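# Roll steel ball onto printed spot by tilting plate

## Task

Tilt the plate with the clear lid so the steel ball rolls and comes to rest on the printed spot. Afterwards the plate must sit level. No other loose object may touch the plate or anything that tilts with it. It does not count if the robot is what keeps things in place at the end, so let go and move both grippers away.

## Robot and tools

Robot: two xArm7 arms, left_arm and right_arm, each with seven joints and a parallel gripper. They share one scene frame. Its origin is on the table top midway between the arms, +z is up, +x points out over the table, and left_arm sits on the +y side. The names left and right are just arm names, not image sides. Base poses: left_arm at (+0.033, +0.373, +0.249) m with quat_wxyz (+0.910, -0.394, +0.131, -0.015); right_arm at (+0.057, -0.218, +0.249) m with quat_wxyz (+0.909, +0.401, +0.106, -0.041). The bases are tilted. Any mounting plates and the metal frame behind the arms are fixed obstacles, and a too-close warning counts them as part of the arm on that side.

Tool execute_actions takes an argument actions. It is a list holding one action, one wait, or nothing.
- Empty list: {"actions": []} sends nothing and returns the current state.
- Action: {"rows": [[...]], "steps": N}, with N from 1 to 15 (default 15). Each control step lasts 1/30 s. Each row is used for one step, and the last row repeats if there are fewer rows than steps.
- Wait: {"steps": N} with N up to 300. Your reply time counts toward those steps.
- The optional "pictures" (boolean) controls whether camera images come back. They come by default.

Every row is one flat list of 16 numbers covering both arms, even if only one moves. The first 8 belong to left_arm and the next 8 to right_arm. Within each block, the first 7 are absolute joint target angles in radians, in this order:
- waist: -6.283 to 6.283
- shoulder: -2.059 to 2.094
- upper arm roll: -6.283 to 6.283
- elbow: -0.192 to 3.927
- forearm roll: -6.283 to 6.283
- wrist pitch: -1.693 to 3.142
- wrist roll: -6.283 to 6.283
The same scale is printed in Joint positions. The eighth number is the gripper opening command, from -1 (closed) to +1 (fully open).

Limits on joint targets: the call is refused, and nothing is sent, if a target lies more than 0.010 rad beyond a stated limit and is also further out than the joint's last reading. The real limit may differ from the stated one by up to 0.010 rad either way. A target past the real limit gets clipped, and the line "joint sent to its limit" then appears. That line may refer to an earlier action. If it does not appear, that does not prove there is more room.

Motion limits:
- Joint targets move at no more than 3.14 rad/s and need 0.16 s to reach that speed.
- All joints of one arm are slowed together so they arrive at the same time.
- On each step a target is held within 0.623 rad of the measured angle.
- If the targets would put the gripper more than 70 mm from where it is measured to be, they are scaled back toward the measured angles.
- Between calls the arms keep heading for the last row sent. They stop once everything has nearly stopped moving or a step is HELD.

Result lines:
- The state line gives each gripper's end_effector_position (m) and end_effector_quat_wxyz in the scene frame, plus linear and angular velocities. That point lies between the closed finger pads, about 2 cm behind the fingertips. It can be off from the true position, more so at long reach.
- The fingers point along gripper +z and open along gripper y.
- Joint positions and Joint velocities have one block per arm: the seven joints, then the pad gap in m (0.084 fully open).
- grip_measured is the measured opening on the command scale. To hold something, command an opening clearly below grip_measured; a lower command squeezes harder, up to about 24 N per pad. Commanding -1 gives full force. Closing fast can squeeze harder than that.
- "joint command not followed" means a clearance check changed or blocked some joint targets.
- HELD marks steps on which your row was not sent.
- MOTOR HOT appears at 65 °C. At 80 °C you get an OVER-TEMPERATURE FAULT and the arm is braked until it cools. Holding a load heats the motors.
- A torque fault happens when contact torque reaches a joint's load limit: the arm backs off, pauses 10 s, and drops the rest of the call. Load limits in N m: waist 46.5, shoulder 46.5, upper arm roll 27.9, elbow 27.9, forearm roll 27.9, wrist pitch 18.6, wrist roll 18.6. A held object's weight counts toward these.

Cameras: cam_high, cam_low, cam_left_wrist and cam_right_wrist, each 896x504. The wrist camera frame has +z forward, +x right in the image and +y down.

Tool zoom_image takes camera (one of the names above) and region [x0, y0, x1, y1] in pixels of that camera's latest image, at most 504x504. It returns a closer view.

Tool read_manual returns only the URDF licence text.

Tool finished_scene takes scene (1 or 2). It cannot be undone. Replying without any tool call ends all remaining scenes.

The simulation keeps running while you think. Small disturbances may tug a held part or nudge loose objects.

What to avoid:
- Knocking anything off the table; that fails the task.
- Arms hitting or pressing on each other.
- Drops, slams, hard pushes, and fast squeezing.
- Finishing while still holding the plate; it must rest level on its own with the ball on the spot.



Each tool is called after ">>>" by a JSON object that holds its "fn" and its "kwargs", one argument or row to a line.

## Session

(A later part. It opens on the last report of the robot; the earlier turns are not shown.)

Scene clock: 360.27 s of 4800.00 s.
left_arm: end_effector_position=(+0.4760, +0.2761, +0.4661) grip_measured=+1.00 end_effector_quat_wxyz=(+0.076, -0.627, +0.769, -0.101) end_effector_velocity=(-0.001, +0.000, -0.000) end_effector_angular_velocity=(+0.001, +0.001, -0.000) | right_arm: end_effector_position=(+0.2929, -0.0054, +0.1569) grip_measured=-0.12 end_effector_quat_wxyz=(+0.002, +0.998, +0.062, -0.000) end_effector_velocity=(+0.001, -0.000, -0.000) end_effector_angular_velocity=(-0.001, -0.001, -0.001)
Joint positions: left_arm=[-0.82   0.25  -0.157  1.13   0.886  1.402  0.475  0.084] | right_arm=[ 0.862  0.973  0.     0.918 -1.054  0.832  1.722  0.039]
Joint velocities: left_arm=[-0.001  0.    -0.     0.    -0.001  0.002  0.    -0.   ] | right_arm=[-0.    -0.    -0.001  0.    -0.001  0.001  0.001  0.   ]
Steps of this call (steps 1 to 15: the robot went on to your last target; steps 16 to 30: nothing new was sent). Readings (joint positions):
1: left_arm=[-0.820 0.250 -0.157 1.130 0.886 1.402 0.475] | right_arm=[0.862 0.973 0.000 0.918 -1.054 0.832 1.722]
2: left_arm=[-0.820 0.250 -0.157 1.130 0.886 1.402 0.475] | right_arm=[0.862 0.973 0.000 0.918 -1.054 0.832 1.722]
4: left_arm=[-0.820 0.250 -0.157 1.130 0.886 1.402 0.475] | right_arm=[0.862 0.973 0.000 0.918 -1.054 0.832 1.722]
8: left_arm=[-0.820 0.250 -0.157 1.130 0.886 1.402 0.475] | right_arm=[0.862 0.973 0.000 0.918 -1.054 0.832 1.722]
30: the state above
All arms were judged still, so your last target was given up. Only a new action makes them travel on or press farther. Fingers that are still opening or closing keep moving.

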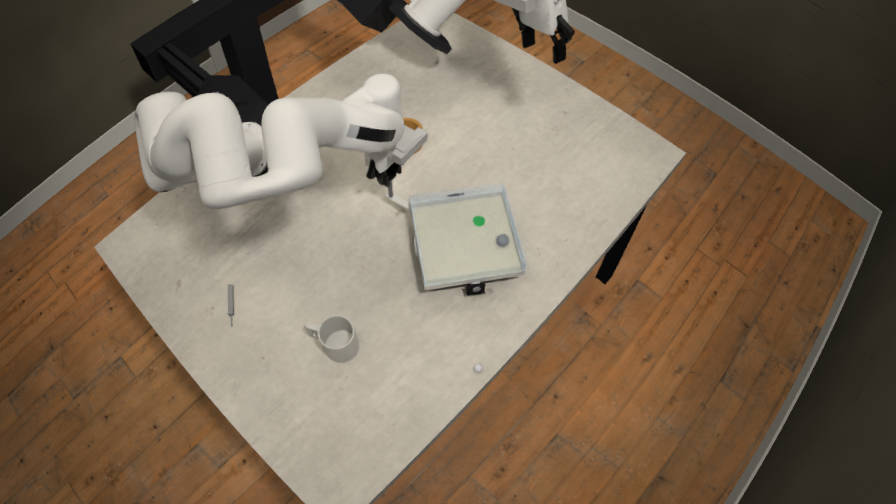

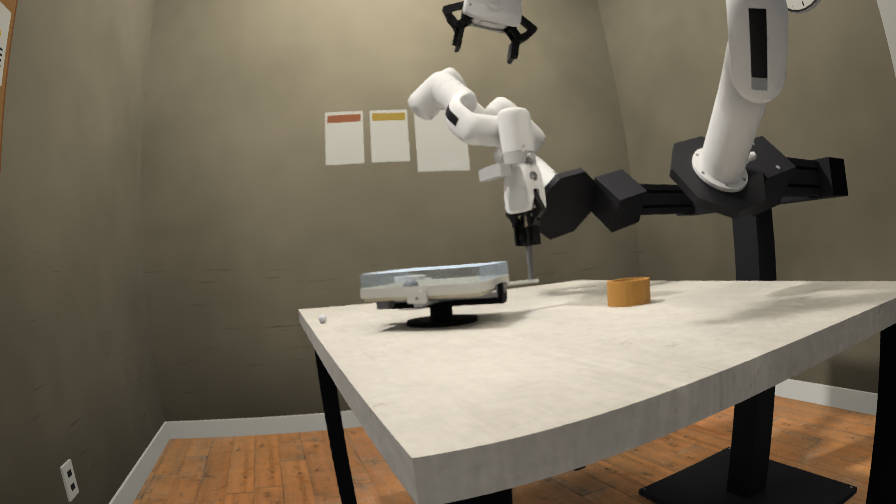

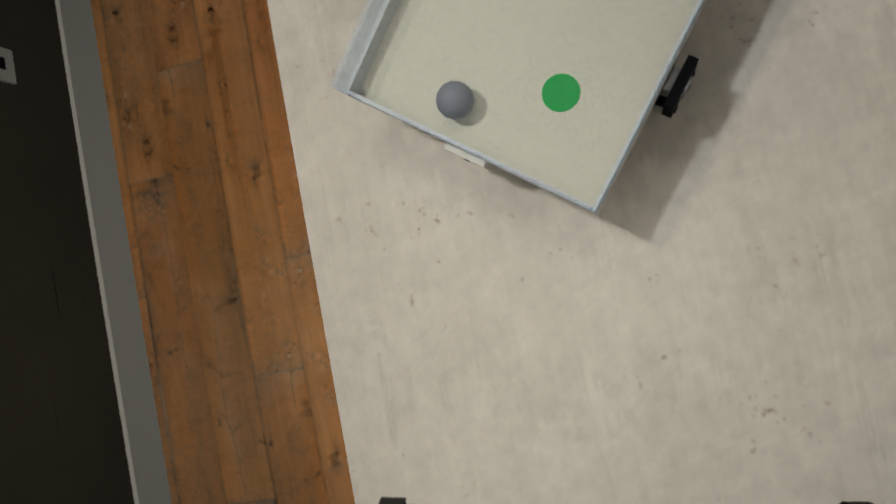

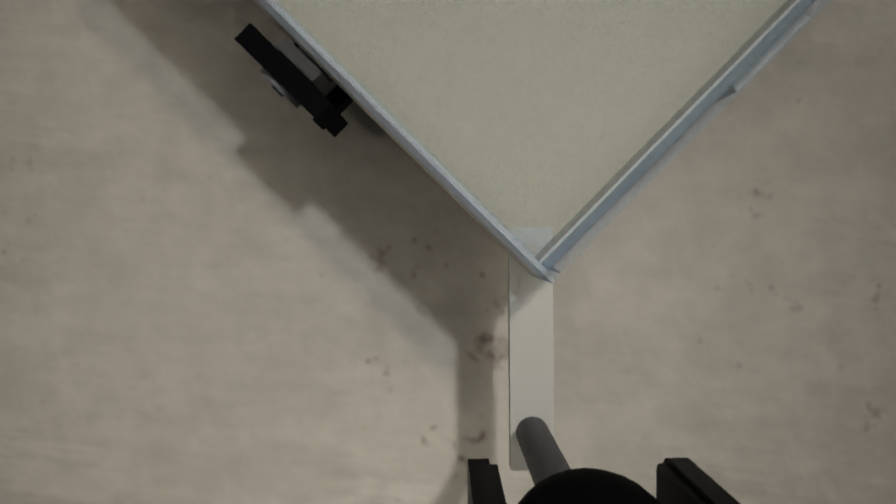

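>>> {"fn": "execute_actions", "kwargs": {
  "actions": [
    {"rows": [[-0.82,0.25,-0.157,1.13,0.886,1.402,0.475,1,0.8543,0.9935,0.0,0.9214,-1.0741,0.8296,1.7422,-0.2]], "steps": 1}
  ]
}}

>>> {"fn": "zoom_image", "kwargs": {
  "camera": "cam_high",
  "region": [330, 120, 550, 320]
}}

>>> {"fn": "execute_actions", "kwargs": {
  "actions": [
    {"rows": [[-0.82,0.25,-0.157,1.13,0.886,1.402,0.475,1,0.8543,0.9935,0.0,0.9214,-1.0741,0.8296,1.7422,-0.2]], "steps": 15}
  ],
  "pictures": false
}}

>>> {"fn": "execute_actions", "kwargs": {
  "actions": [
    {"rows": [[-0.82,0.25,-0.157,1.13,0.886,1.402,0.475,1,0.8543,0.9935,0.0,0.9214,-1.0741,0.8296,1.7422,-0.2]], "steps": 4}
  ],
  "pictures": false
}}

>>> {"fn": "execute_actions", "kwargs": {
  "actions": [
    {"rows": [[-0.82,0.25,-0.157,1.13,0.886,1.402,0.475,1,0.8638,0.9524,0.0,0.9107,-1.0432,0.8283,1.7081,-0.2]], "steps": 11}
  ],
  "pictures": false
}}

>>> {"fn": "execute_actions", "kwargs": {
  "actions": [
    {"rows": [[-0.82,0.25,-0.157,1.13,0.886,1.402,0.475,1,0.8591,0.9730,0.0,0.9160,-1.0586,0.8290,1.7251,-0.2]], "steps": 15}
  ],
  "pictures": false
}}

>>> {"fn": "execute_actions", "kwargs": {
  "actions": [
    {"steps": 20}
  ]
}}

>>> {"fn": "zoom_image", "kwargs": {
  "camera": "cam_high",
  "region": [400, 160, 540, 300]
}}

Scene clock: 419.73 s of 4800.00 s.
left_arm: end_effector_position=(+0.4760, +0.2761, +0.4661) grip_measured=+1.00 end_effector_quat_wxyz=(+0.076, -0.627, +0.769, -0.101) end_effector_velocity=(+0.000, -0.000, +0.001) end_effector_angular_velocity=(-0.002, -0.002, -0.001) | right_arm: end_effector_position=(+0.2929, -0.0054, +0.1568) grip_measured=-0.12 end_effector_quat_wxyz=(+0.002, +0.998, +0.062, -0.000) end_effector_velocity=(-0.003, +0.002, -0.009) end_effector_angular_velocity=(-0.002, -0.010, -0.009)
Joint positions: left_arm=[-0.82   0.25  -0.157  1.13   0.886  1.402  0.475  0.084] | right_arm=[ 0.862  0.973  0.     0.918 -1.054  0.832  1.723  0.039]
Joint velocities: left_arm=[ 0.    -0.    -0.002  0.001  0.001 -0.001  0.    -0.   ] | right_arm=[-0.011  0.026  0.003  0.006 -0.039 -0.002  0.043  0.   ]
Steps of this call (steps 1 to 90: nothing new was sent; then 56.43 s passed at rest; step 91: the one step of this action). Readings (joint positions):
91: the state above

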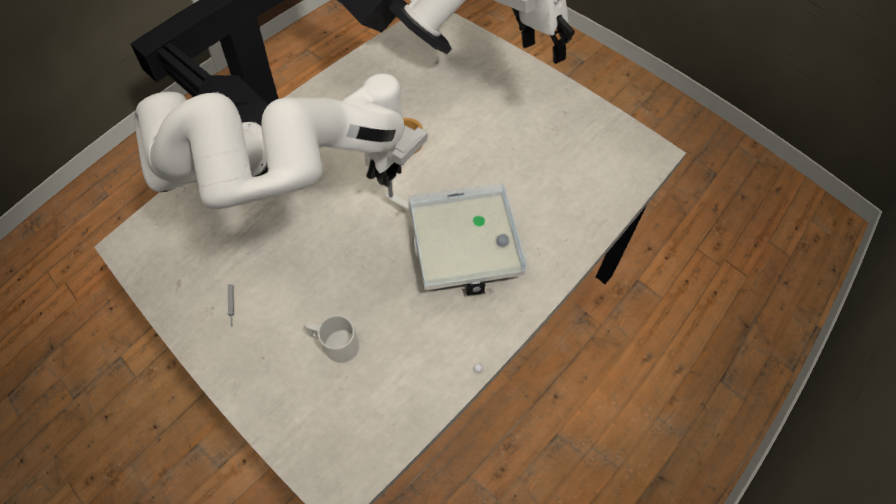

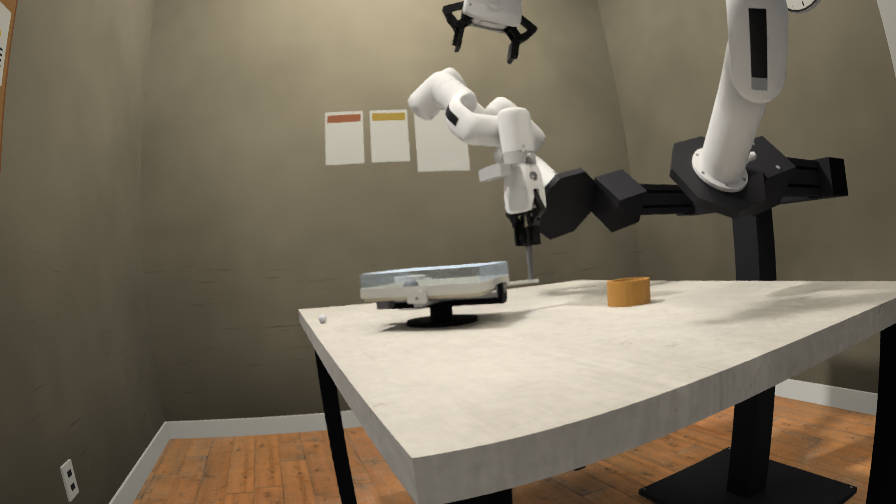

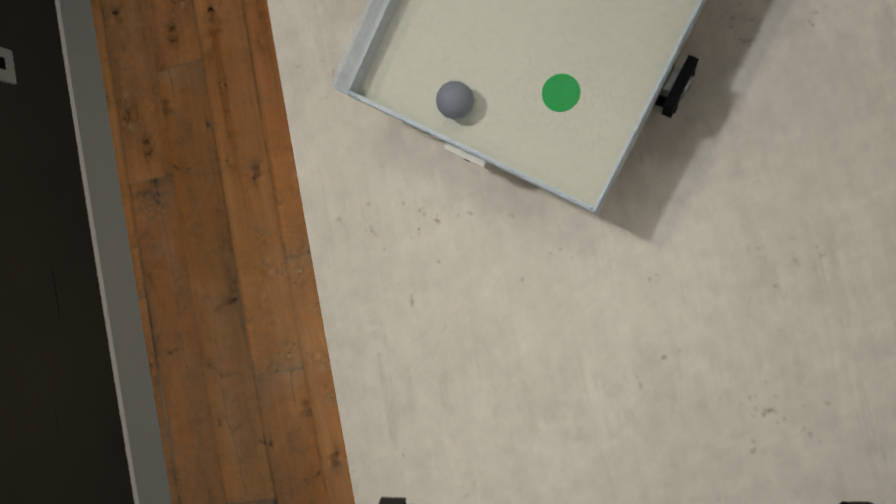

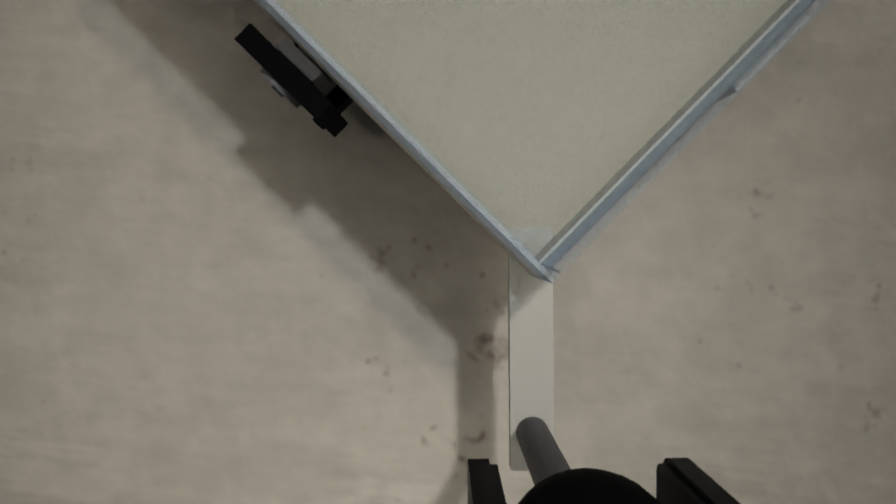

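Region (330, 120, 550, 320) of cam_high's 896x504 image, scaled by 2.291, with more detail than that image has; it fills the top 458 rows of this view, and the rest is white.

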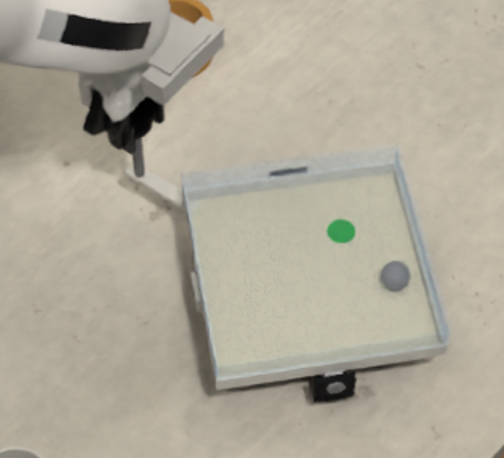

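Scene clock: 420.23 s of 4800.00 s.
left_arm: end_effector_position=(+0.4760, +0.2761, +0.4661) grip_measured=+1.00 end_effector_quat_wxyz=(+0.076, -0.627, +0.769, -0.101) end_effector_velocity=(-0.001, -0.000, +0.000) end_effector_angular_velocity=(-0.001, +0.001, -0.000) | right_arm: end_effector_position=(+0.2897, -0.0055, +0.1493) grip_measured=-0.12 end_effector_quat_wxyz=(+0.005, +0.998, +0.062, +0.000) end_effector_velocity=(-0.000, -0.000, -0.001) end_effector_angular_velocity=(-0.001, +0.001, -0.001)
Joint positions: left_arm=[-0.82   0.25  -0.157  1.13   0.886  1.402  0.475  0.084] | right_arm=[ 0.854  0.993 -0.     0.921 -1.074  0.83   1.742  0.039]
Joint velocities: left_arm=[ 0.     0.    -0.001  0.    -0.001  0.    -0.001  0.   ] | right_arm=[-0.     0.002 -0.     0.     0.    -0.     0.001  0.   ]
Steps of this call (steps 1 to 15: all 15 steps of this action). Readings (joint positions):
1: left_arm=[-0.820 0.250 -0.157 1.130 0.886 1.402 0.475] | right_arm=[0.861 0.976 0.000 0.919 -1.057 0.832 1.726]
2: left_arm=[-0.820 0.250 -0.157 1.130 0.886 1.402 0.475] | right_arm=[0.859 0.980 0.000 0.919 -1.061 0.831 1.730]
4: left_arm=[-0.820 0.250 -0.157 1.130 0.886 1.402 0.475] | right_arm=[0.856 0.987 -0.000 0.920 -1.068 0.830 1.736]
8: left_arm=[-0.820 0.250 -0.157 1.130 0.886 1.402 0.475] | right_arm=[0.855 0.992 -0.000 0.921 -1.073 0.830 1.741]
15: the state above

Scene clock: 420.37 s of 4800.00 s.
left_arm: end_effector_position=(+0.4760, +0.2761, +0.4661) grip_measured=+1.00 end_effector_quat_wxyz=(+0.076, -0.627, +0.769, -0.101) end_effector_velocity=(+0.000, -0.000, +0.000) end_effector_angular_velocity=(-0.001, -0.001, +0.001) | right_arm: end_effector_position=(+0.2897, -0.0055, +0.1492) grip_measured=-0.12 end_effector_quat_wxyz=(+0.005, +0.998, +0.062, +0.000) end_effector_velocity=(-0.001, +0.000, -0.000) end_effector_angular_velocity=(+0.000, +0.000, +0.001)
Joint positions: left_arm=[-0.82   0.25  -0.157  1.13   0.886  1.402  0.475  0.084] | right_arm=[ 0.854  0.993 -0.     0.921 -1.074  0.83   1.742  0.039]
Joint velocities: left_arm=[-0.     0.     0.     0.001  0.001 -0.001 -0.001  0.   ] | right_arm=[ 0.     0.001  0.     0.    -0.001 -0.001  0.     0.   ]
Steps of this call (steps 1 to 4: all 4 steps of this action). Readings (joint positions):
1: left_arm=[-0.820 0.250 -0.157 1.130 0.886 1.402 0.475] | right_arm=[0.854 0.993 -0.000 0.921 -1.074 0.830 1.742]
2: left_arm=[-0.820 0.250 -0.157 1.130 0.886 1.402 0.475] | right_arm=[0.854 0.993 -0.000 0.921 -1.074 0.830 1.742]
4: the state above

Scene clock: 420.73 s of 4800.00 s.
left_arm: end_effector_position=(+0.4760, +0.2761, +0.4661) grip_measured=+1.00 end_effector_quat_wxyz=(+0.076, -0.627, +0.769, -0.101) end_effector_velocity=(+0.001, +0.001, -0.000) end_effector_angular_velocity=(+0.002, -0.000, +0.003) | right_arm: end_effector_position=(+0.2955, -0.0061, +0.1624) grip_measured=-0.12 end_effector_quat_wxyz=(-0.002, +0.998, +0.062, -0.001) end_effector_velocity=(+0.003, +0.000, +0.005) end_effector_angular_velocity=(+0.006, +0.001, +0.001)
Joint positions: left_arm=[-0.82   0.25  -0.157  1.13   0.886  1.402  0.475  0.084] | right_arm=[ 0.863  0.954 -0.     0.911 -1.044  0.828  1.709  0.039]
Joint velocities: left_arm=[ 0.    -0.     0.001  0.     0.002  0.002 -0.001 -0.   ] | right_arm=[ 0.003 -0.013 -0.001 -0.002  0.011 -0.001 -0.014 -0.   ]
Steps of this call (steps 1 to 11: all 11 steps of this action). Readings (joint positions):
1: left_arm=[-0.820 0.250 -0.157 1.130 0.886 1.402 0.475] | right_arm=[0.854 0.993 -0.000 0.921 -1.074 0.830 1.742]
2: left_arm=[-0.820 0.250 -0.157 1.130 0.886 1.402 0.475] | right_arm=[0.855 0.990 -0.001 0.920 -1.071 0.829 1.738]
4: left_arm=[-0.820 0.250 -0.157 1.130 0.886 1.402 0.475] | right_arm=[0.859 0.974 -0.001 0.916 -1.058 0.828 1.725]
8: left_arm=[-0.820 0.250 -0.157 1.130 0.886 1.402 0.475] | right_arm=[0.863 0.957 0.000 0.912 -1.046 0.828 1.712]
11: the state above

Scene clock: 421.23 s of 4800.00 s.
left_arm: end_effector_position=(+0.4760, +0.2761, +0.4661) grip_measured=+1.00 end_effector_quat_wxyz=(+0.076, -0.627, +0.769, -0.101) end_effector_velocity=(+0.000, -0.000, +0.000) end_effector_angular_velocity=(-0.002, -0.001, -0.000) | right_arm: end_effector_position=(+0.2927, -0.0056, +0.1563) grip_measured=-0.12 end_effector_quat_wxyz=(+0.001, +0.998, +0.062, -0.000) end_effector_velocity=(-0.001, -0.000, -0.001) end_effector_angular_velocity=(-0.001, +0.001, +0.000)
Joint positions: left_arm=[-0.82   0.25  -0.157  1.13   0.886  1.402  0.475  0.084] | right_arm=[ 0.859  0.973  0.     0.916 -1.058  0.829  1.725  0.039]
Joint velocities: left_arm=[ 0.    -0.    -0.001  0.     0.001 -0.002 -0.    -0.   ] | right_arm=[-0.     0.002 -0.001 -0.    -0.001 -0.     0.001  0.   ]
Steps of this call (steps 1 to 15: all 15 steps of this action). Readings (joint positions):
1: left_arm=[-0.820 0.250 -0.157 1.130 0.886 1.402 0.475] | right_arm=[0.863 0.954 -0.000 0.911 -1.044 0.828 1.709]
2: left_arm=[-0.820 0.250 -0.157 1.130 0.886 1.402 0.475] | right_arm=[0.863 0.956 0.000 0.912 -1.046 0.828 1.711]
4: left_arm=[-0.820 0.250 -0.157 1.130 0.886 1.402 0.475] | right_arm=[0.861 0.964 0.000 0.914 -1.052 0.829 1.717]
8: left_arm=[-0.820 0.250 -0.157 1.130 0.886 1.402 0.475] | right_arm=[0.860 0.971 0.000 0.916 -1.057 0.829 1.723]
15: the state above

Scene clock: 421.90 s of 4800.00 s.
left_arm: end_effector_position=(+0.4760, +0.2761, +0.4661) grip_measured=+1.00 end_effector_quat_wxyz=(+0.076, -0.627, +0.769, -0.101) end_effector_velocity=(-0.001, -0.000, +0.000) end_effector_angular_velocity=(-0.000, +0.000, -0.001) | right_arm: end_effector_position=(+0.2926, -0.0057, +0.1561) grip_measured=-0.12 end_effector_quat_wxyz=(+0.001, +0.998, +0.062, -0.000) end_effector_velocity=(+0.000, +0.000, +0.000) end_effector_angular_velocity=(+0.000, -0.001, +0.000)
Joint positions: left_arm=[-0.82   0.25  -0.157  1.13   0.886  1.402  0.475  0.084] | right_arm=[ 0.859  0.973  0.     0.916 -1.059  0.829  1.725  0.039]
Joint velocities: left_arm=[-0.001 -0.    -0.001 -0.001 -0.001  0.    -0.     0.   ] | right_arm=[ 0.001  0.     0.     0.001 -0.     0.     0.     0.   ]
Steps of this call (steps 1 to 15: the robot went on to your last target; steps 16 to 20: nothing new was sent). Readings (joint positions):
1: left_arm=[-0.820 0.250 -0.157 1.130 0.886 1.402 0.475] | right_arm=[0.859 0.973 0.000 0.916 -1.058 0.829 1.725]
2: left_arm=[-0.820 0.250 -0.157 1.130 0.886 1.402 0.475] | right_arm=[0.859 0.973 0.000 0.916 -1.059 0.829 1.725]
4: left_arm=[-0.820 0.250 -0.157 1.130 0.886 1.402 0.475] | right_arm=[0.859 0.973 0.000 0.916 -1.059 0.829 1.725]
8: left_arm=[-0.820 0.250 -0.157 1.130 0.886 1.402 0.475] | right_arm=[0.859 0.973 0.000 0.916 -1.059 0.829 1.725]
20: the state above
All arms were judged still, so your last target was given up. Only a new action makes them travel on or press farther. Fingers that are still opening or closing keep moving.

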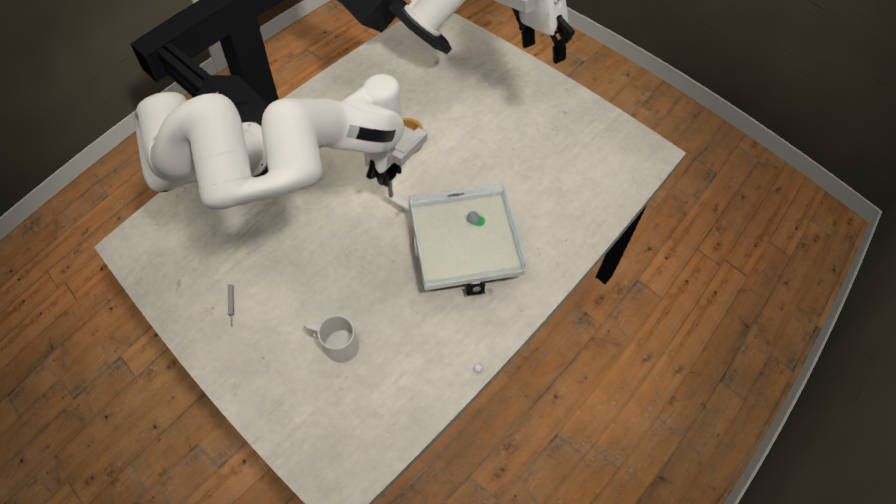

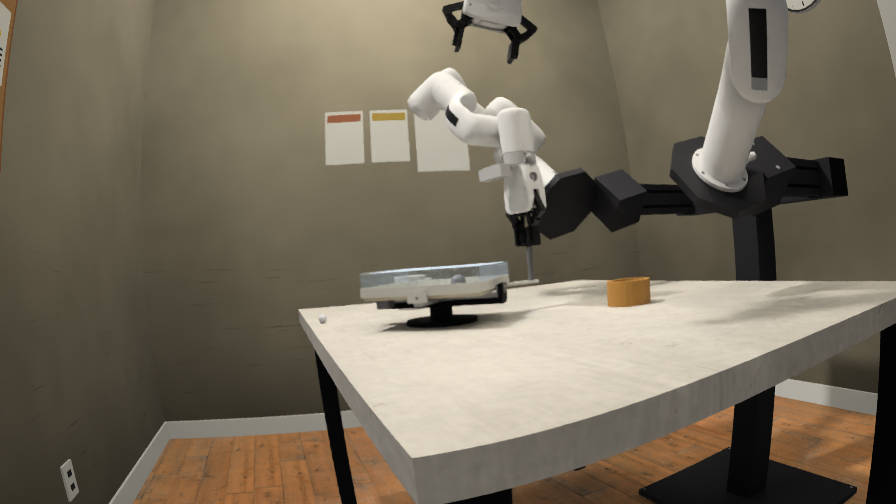

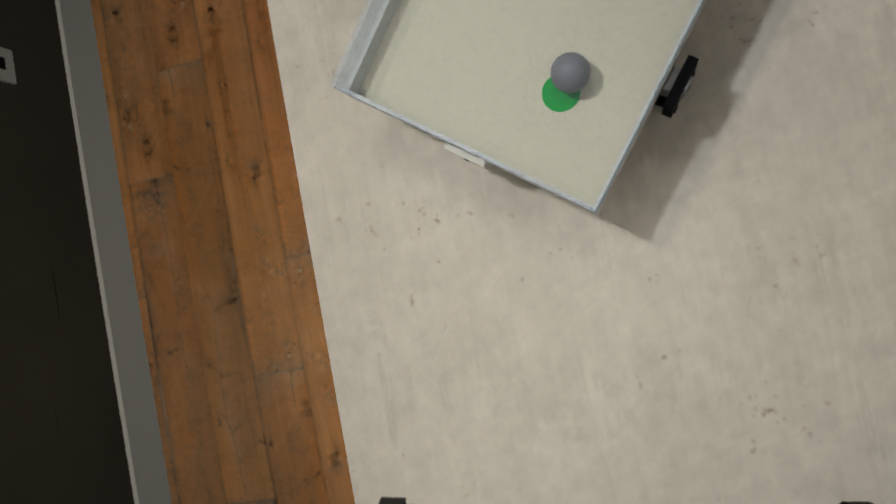

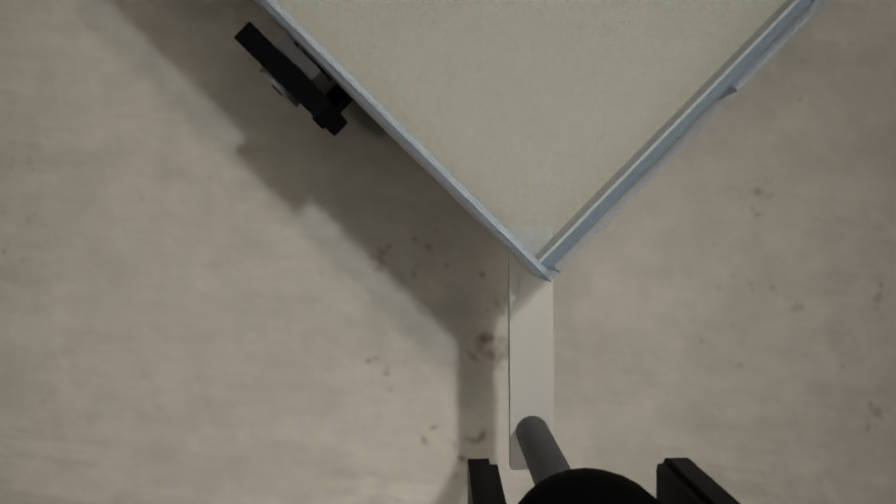

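Region (400, 160, 540, 300) of cam_high's 896x504 image, scaled by 3.600, with more detail than that image has.

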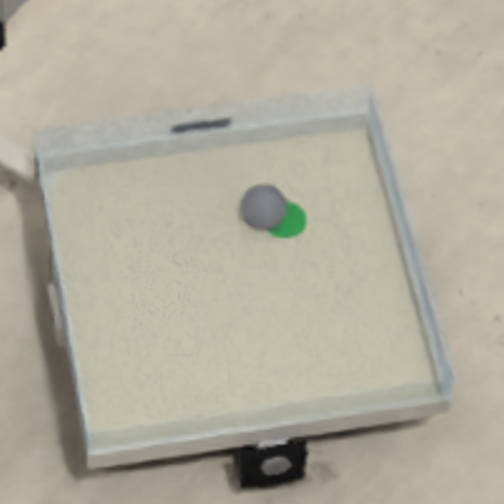

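>>> {"fn": "zoom_image", "kwargs": {
  "camera": "cam_left_wrist",
  "region": [500, 20, 640, 160]
}}

Region (500, 20, 640, 160) of cam_left_wrist's 896x504 image, scaled by 3.600, with more detail than that image has.

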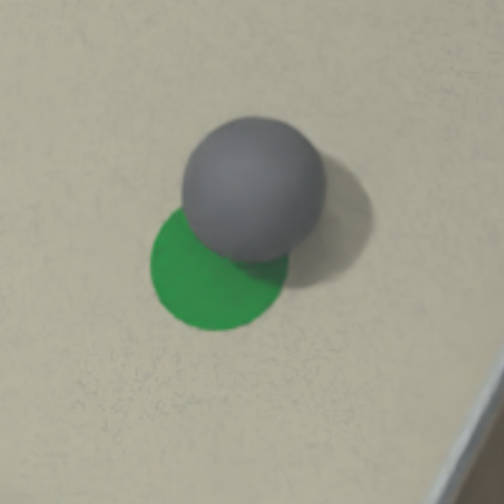

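>>> {"fn": "execute_actions", "kwargs": {
  "actions": [
    {"rows": [[-0.82,0.25,-0.157,1.13,0.886,1.402,0.475,1,0.8829,0.9766,0.0,0.9373,-1.0158,0.8566,1.7005,-0.2]], "steps": 10}
  ],
  "pictures": false
}}

>>> {"fn": "execute_actions", "kwargs": {
  "actions": [
    {"rows": [[-0.82,0.25,-0.157,1.13,0.886,1.402,0.475,1,0.8382,0.9725,0.0,0.8986,-1.0972,0.8055,1.7484,-0.2]], "steps": 6}
  ],
  "pictures": false
}}

>>> {"fn": "execute_actions", "kwargs": {
  "actions": [
    {"rows": [[-0.82,0.25,-0.157,1.13,0.886,1.402,0.475,1,0.8602,0.9742,0.0,0.9174,-1.0570,0.8305,1.7246,-0.2]], "steps": 15}
  ],
  "pictures": false
}}

>>> {"fn": "execute_actions", "kwargs": {
  "actions": [
    {"steps": 25}
  ]
}}

>>> {"fn": "zoom_image", "kwargs": {
  "camera": "cam_left_wrist",
  "region": [500, 20, 640, 160]
}}

>>> {"fn": "zoom_image", "kwargs": {
  "camera": "cam_high",
  "region": [400, 160, 540, 300]
}}

Scene clock: 515.40 s of 4800.00 s.
left_arm: end_effector_position=(+0.4760, +0.2761, +0.4661) grip_measured=+1.00 end_effector_quat_wxyz=(+0.076, -0.627, +0.769, -0.101) end_effector_velocity=(-0.000, -0.000, +0.000) end_effector_angular_velocity=(-0.001, +0.002, +0.001) | right_arm: end_effector_position=(+0.2948, -0.0039, +0.1618) grip_measured=-0.12 end_effector_quat_wxyz=(+0.011, +0.998, +0.062, -0.000) end_effector_velocity=(+0.001, +0.000, +0.002) end_effector_angular_velocity=(-0.013, +0.002, -0.001)
Joint positions: left_arm=[-0.82   0.25  -0.157  1.13   0.886  1.402  0.475  0.084] | right_arm=[ 0.882  0.977 -0.001  0.936 -1.018  0.855  1.702  0.039]
Joint velocities: left_arm=[ 0.    -0.    -0.     0.001 -0.002  0.    -0.    -0.   ] | right_arm=[ 0.011  0.003 -0.003  0.011  0.024  0.014 -0.015 -0.   ]
Steps of this call (steps 1 to 90: nothing new was sent; then 90.17 s passed at rest; steps 91 to 100: all 10 steps of this action). Readings (joint positions):
91: left_arm=[-0.820 0.250 -0.157 1.130 0.886 1.402 0.475] | right_arm=[0.859 0.973 -0.000 0.916 -1.058 0.829 1.725]
92: left_arm=[-0.820 0.250 -0.157 1.130 0.886 1.402 0.475] | right_arm=[0.861 0.974 -0.000 0.918 -1.054 0.832 1.722]
94: left_arm=[-0.820 0.250 -0.157 1.130 0.886 1.402 0.475] | right_arm=[0.871 0.975 -0.001 0.927 -1.037 0.843 1.713]
98: left_arm=[-0.820 0.250 -0.157 1.130 0.886 1.402 0.475] | right_arm=[0.880 0.976 -0.001 0.935 -1.021 0.854 1.703]
100: the state above

Scene clock: 515.60 s of 4800.00 s.
left_arm: end_effector_position=(+0.4760, +0.2761, +0.4661) grip_measured=+1.00 end_effector_quat_wxyz=(+0.076, -0.627, +0.769, -0.101) end_effector_velocity=(-0.001, -0.000, +0.000) end_effector_angular_velocity=(-0.001, +0.002, -0.001) | right_arm: end_effector_position=(+0.2914, -0.0068, +0.1531) grip_measured=-0.12 end_effector_quat_wxyz=(-0.002, +0.998, +0.062, -0.001) end_effector_velocity=(-0.017, -0.015, -0.047) end_effector_angular_velocity=(+0.119, +0.036, -0.006)
Joint positions: left_arm=[-0.82   0.25  -0.157  1.13   0.886  1.402  0.475  0.084] | right_arm=[ 0.85   0.974 -0.     0.908 -1.075  0.819  1.735  0.039]
Joint velocities: left_arm=[-0.001  0.     0.    -0.    -0.002 -0.001  0.    -0.   ] | right_arm=[-0.157 -0.003 -0.012 -0.122 -0.261 -0.181  0.149 -0.   ]
Steps of this call (steps 1 to 6: all 6 steps of this action). Readings (joint positions):
1: left_arm=[-0.820 0.250 -0.157 1.130 0.886 1.402 0.475] | right_arm=[0.882 0.977 -0.001 0.936 -1.018 0.856 1.702]
2: left_arm=[-0.820 0.250 -0.157 1.130 0.886 1.402 0.475] | right_arm=[0.880 0.976 -0.000 0.935 -1.021 0.853 1.704]
4: left_arm=[-0.820 0.250 -0.157 1.130 0.886 1.402 0.475] | right_arm=[0.865 0.974 0.001 0.922 -1.050 0.836 1.721]
6: the state above

Scene clock: 516.10 s of 4800.00 s.
left_arm: end_effector_position=(+0.4760, +0.2761, +0.4661) grip_measured=+1.00 end_effector_quat_wxyz=(+0.076, -0.627, +0.769, -0.101) end_effector_velocity=(-0.000, +0.000, -0.000) end_effector_angular_velocity=(+0.002, +0.001, +0.000) | right_arm: end_effector_position=(+0.2925, -0.0056, +0.1561) grip_measured=-0.12 end_effector_quat_wxyz=(+0.002, +0.998, +0.062, -0.000) end_effector_velocity=(+0.000, +0.001, +0.001) end_effector_angular_velocity=(+0.000, -0.001, +0.001)
Joint positions: left_arm=[-0.82   0.25  -0.157  1.13   0.886  1.402  0.475  0.084] | right_arm=[ 0.86   0.974  0.     0.917 -1.057  0.83   1.725  0.039]
Joint velocities: left_arm=[ 0.001  0.    -0.001  0.     0.     0.002 -0.     0.   ] | right_arm=[ 0.002 -0.     0.     0.001  0.002  0.001 -0.001 -0.   ]
Steps of this call (steps 1 to 15: all 15 steps of this action). Readings (joint positions):
1: left_arm=[-0.820 0.250 -0.157 1.130 0.886 1.402 0.475] | right_arm=[0.846 0.973 -0.000 0.905 -1.082 0.815 1.739]
2: left_arm=[-0.820 0.250 -0.157 1.130 0.886 1.402 0.475] | right_arm=[0.845 0.973 -0.001 0.905 -1.083 0.814 1.739]
4: left_arm=[-0.820 0.250 -0.157 1.130 0.886 1.402 0.475] | right_arm=[0.851 0.974 -0.000 0.910 -1.072 0.821 1.733]
8: left_arm=[-0.820 0.250 -0.157 1.130 0.886 1.402 0.475] | right_arm=[0.859 0.974 0.000 0.916 -1.060 0.829 1.727]
15: the state above

Scene clock: 516.93 s of 4800.00 s.
left_arm: end_effector_position=(+0.4760, +0.2761, +0.4661) grip_measured=+1.00 end_effector_quat_wxyz=(+0.076, -0.627, +0.769, -0.101) end_effector_velocity=(-0.000, +0.000, -0.000) end_effector_angular_velocity=(-0.001, +0.001, +0.002) | right_arm: end_effector_position=(+0.2926, -0.0055, +0.1561) grip_measured=-0.12 end_effector_quat_wxyz=(+0.002, +0.998, +0.062, -0.000) end_effector_velocity=(+0.000, -0.000, -0.000) end_effector_angular_velocity=(-0.000, -0.002, +0.002)
Joint positions: left_arm=[-0.82   0.25  -0.157  1.13   0.886  1.402  0.475  0.084] | right_arm=[ 0.86   0.974  0.     0.917 -1.057  0.83   1.725  0.039]
Joint velocities: left_arm=[ 0.    -0.001 -0.    -0.    -0.001 -0.    -0.002 -0.   ] | right_arm=[ 0.001 -0.    -0.001 -0.    -0.002  0.    -0.    -0.   ]
Steps of this call (steps 1 to 15: the robot went on to your last target; steps 16 to 25: nothing new was sent). Readings (joint positions):
1: left_arm=[-0.820 0.250 -0.157 1.130 0.886 1.402 0.475] | right_arm=[0.860 0.974 0.000 0.917 -1.057 0.830 1.725]
2: left_arm=[-0.820 0.250 -0.157 1.130 0.886 1.402 0.475] | right_arm=[0.860 0.974 0.000 0.917 -1.057 0.830 1.725]
4: left_arm=[-0.820 0.250 -0.157 1.130 0.886 1.402 0.475] | right_arm=[0.860 0.974 0.000 0.917 -1.057 0.830 1.725]
8: left_arm=[-0.820 0.250 -0.157 1.130 0.886 1.402 0.475] | right_arm=[0.860 0.974 0.000 0.917 -1.057 0.830 1.725]
25: the state above
All arms were judged still, so your last target was given up. Only a new action makes them travel on or press farther. Fingers that are still opening or closing keep moving.

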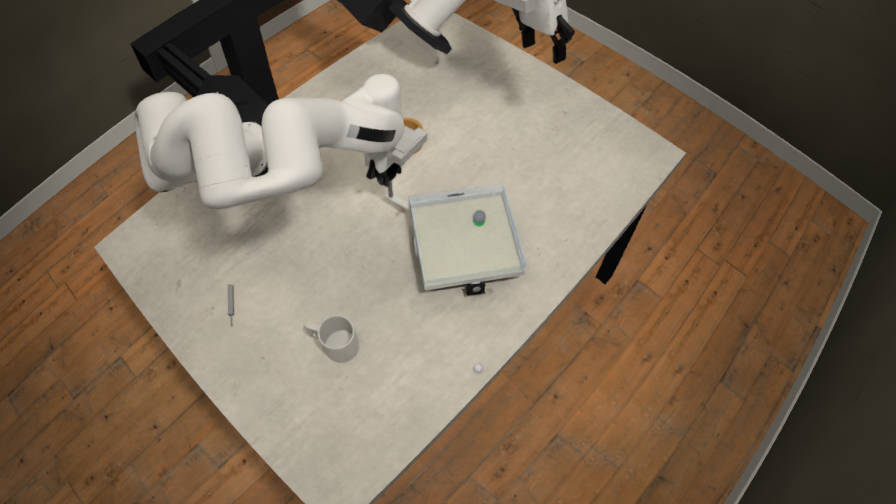

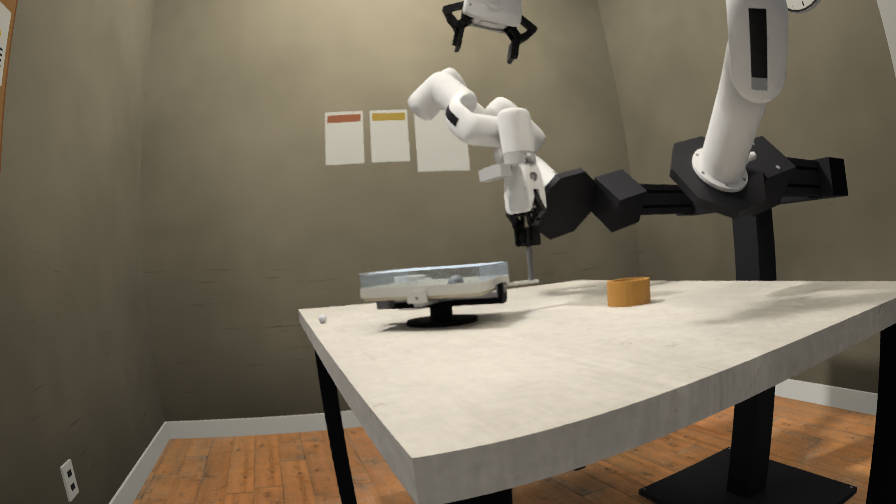

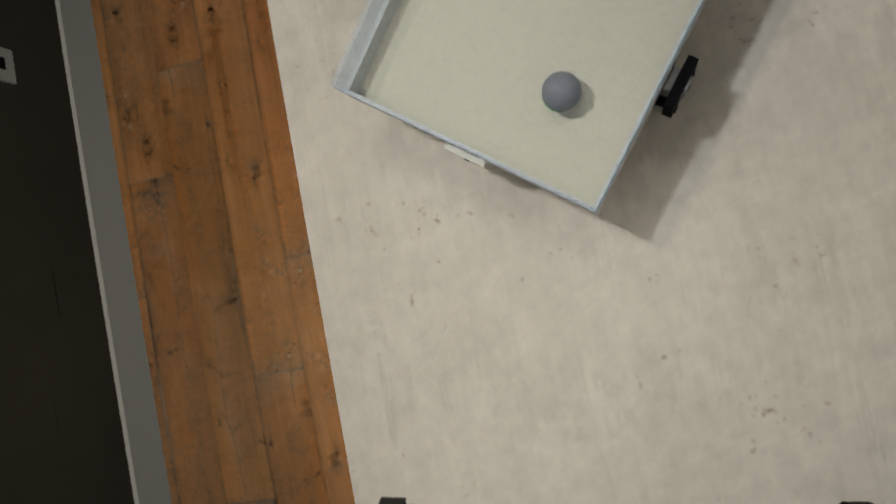

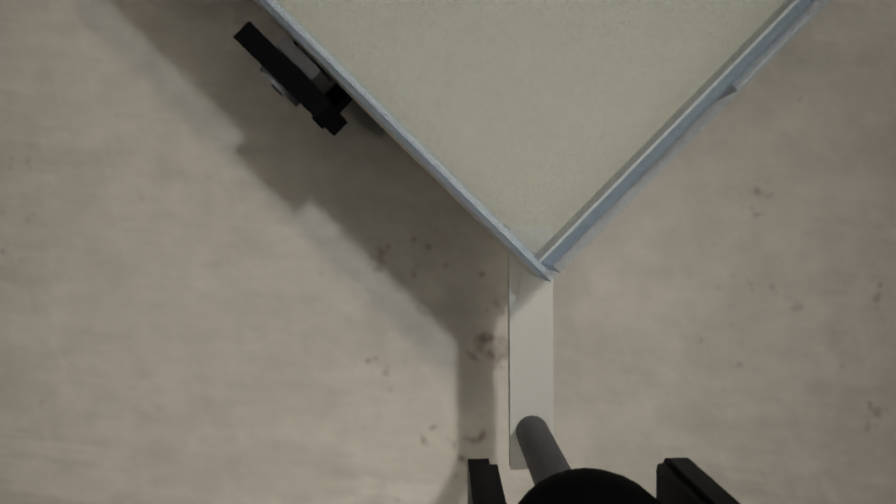

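Region (500, 20, 640, 160) of cam_left_wrist's 896x504 image, scaled by 3.600, with more detail than that image has.

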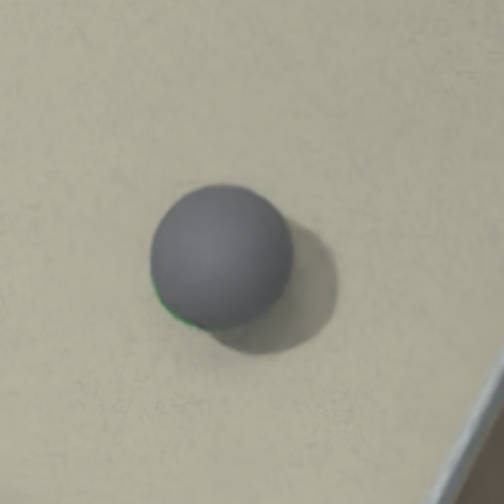

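Region (400, 160, 540, 300) of cam_high's 896x504 image, scaled by 3.600, with more detail than that image has.

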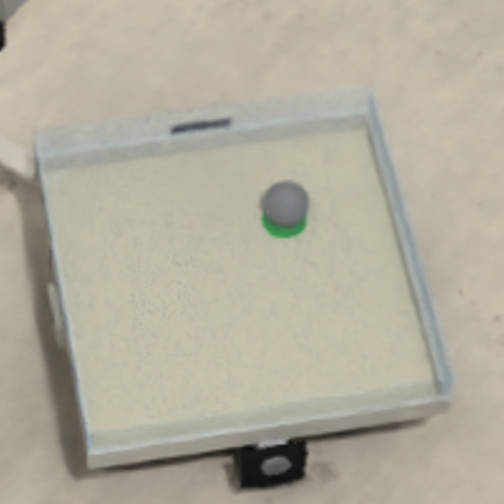

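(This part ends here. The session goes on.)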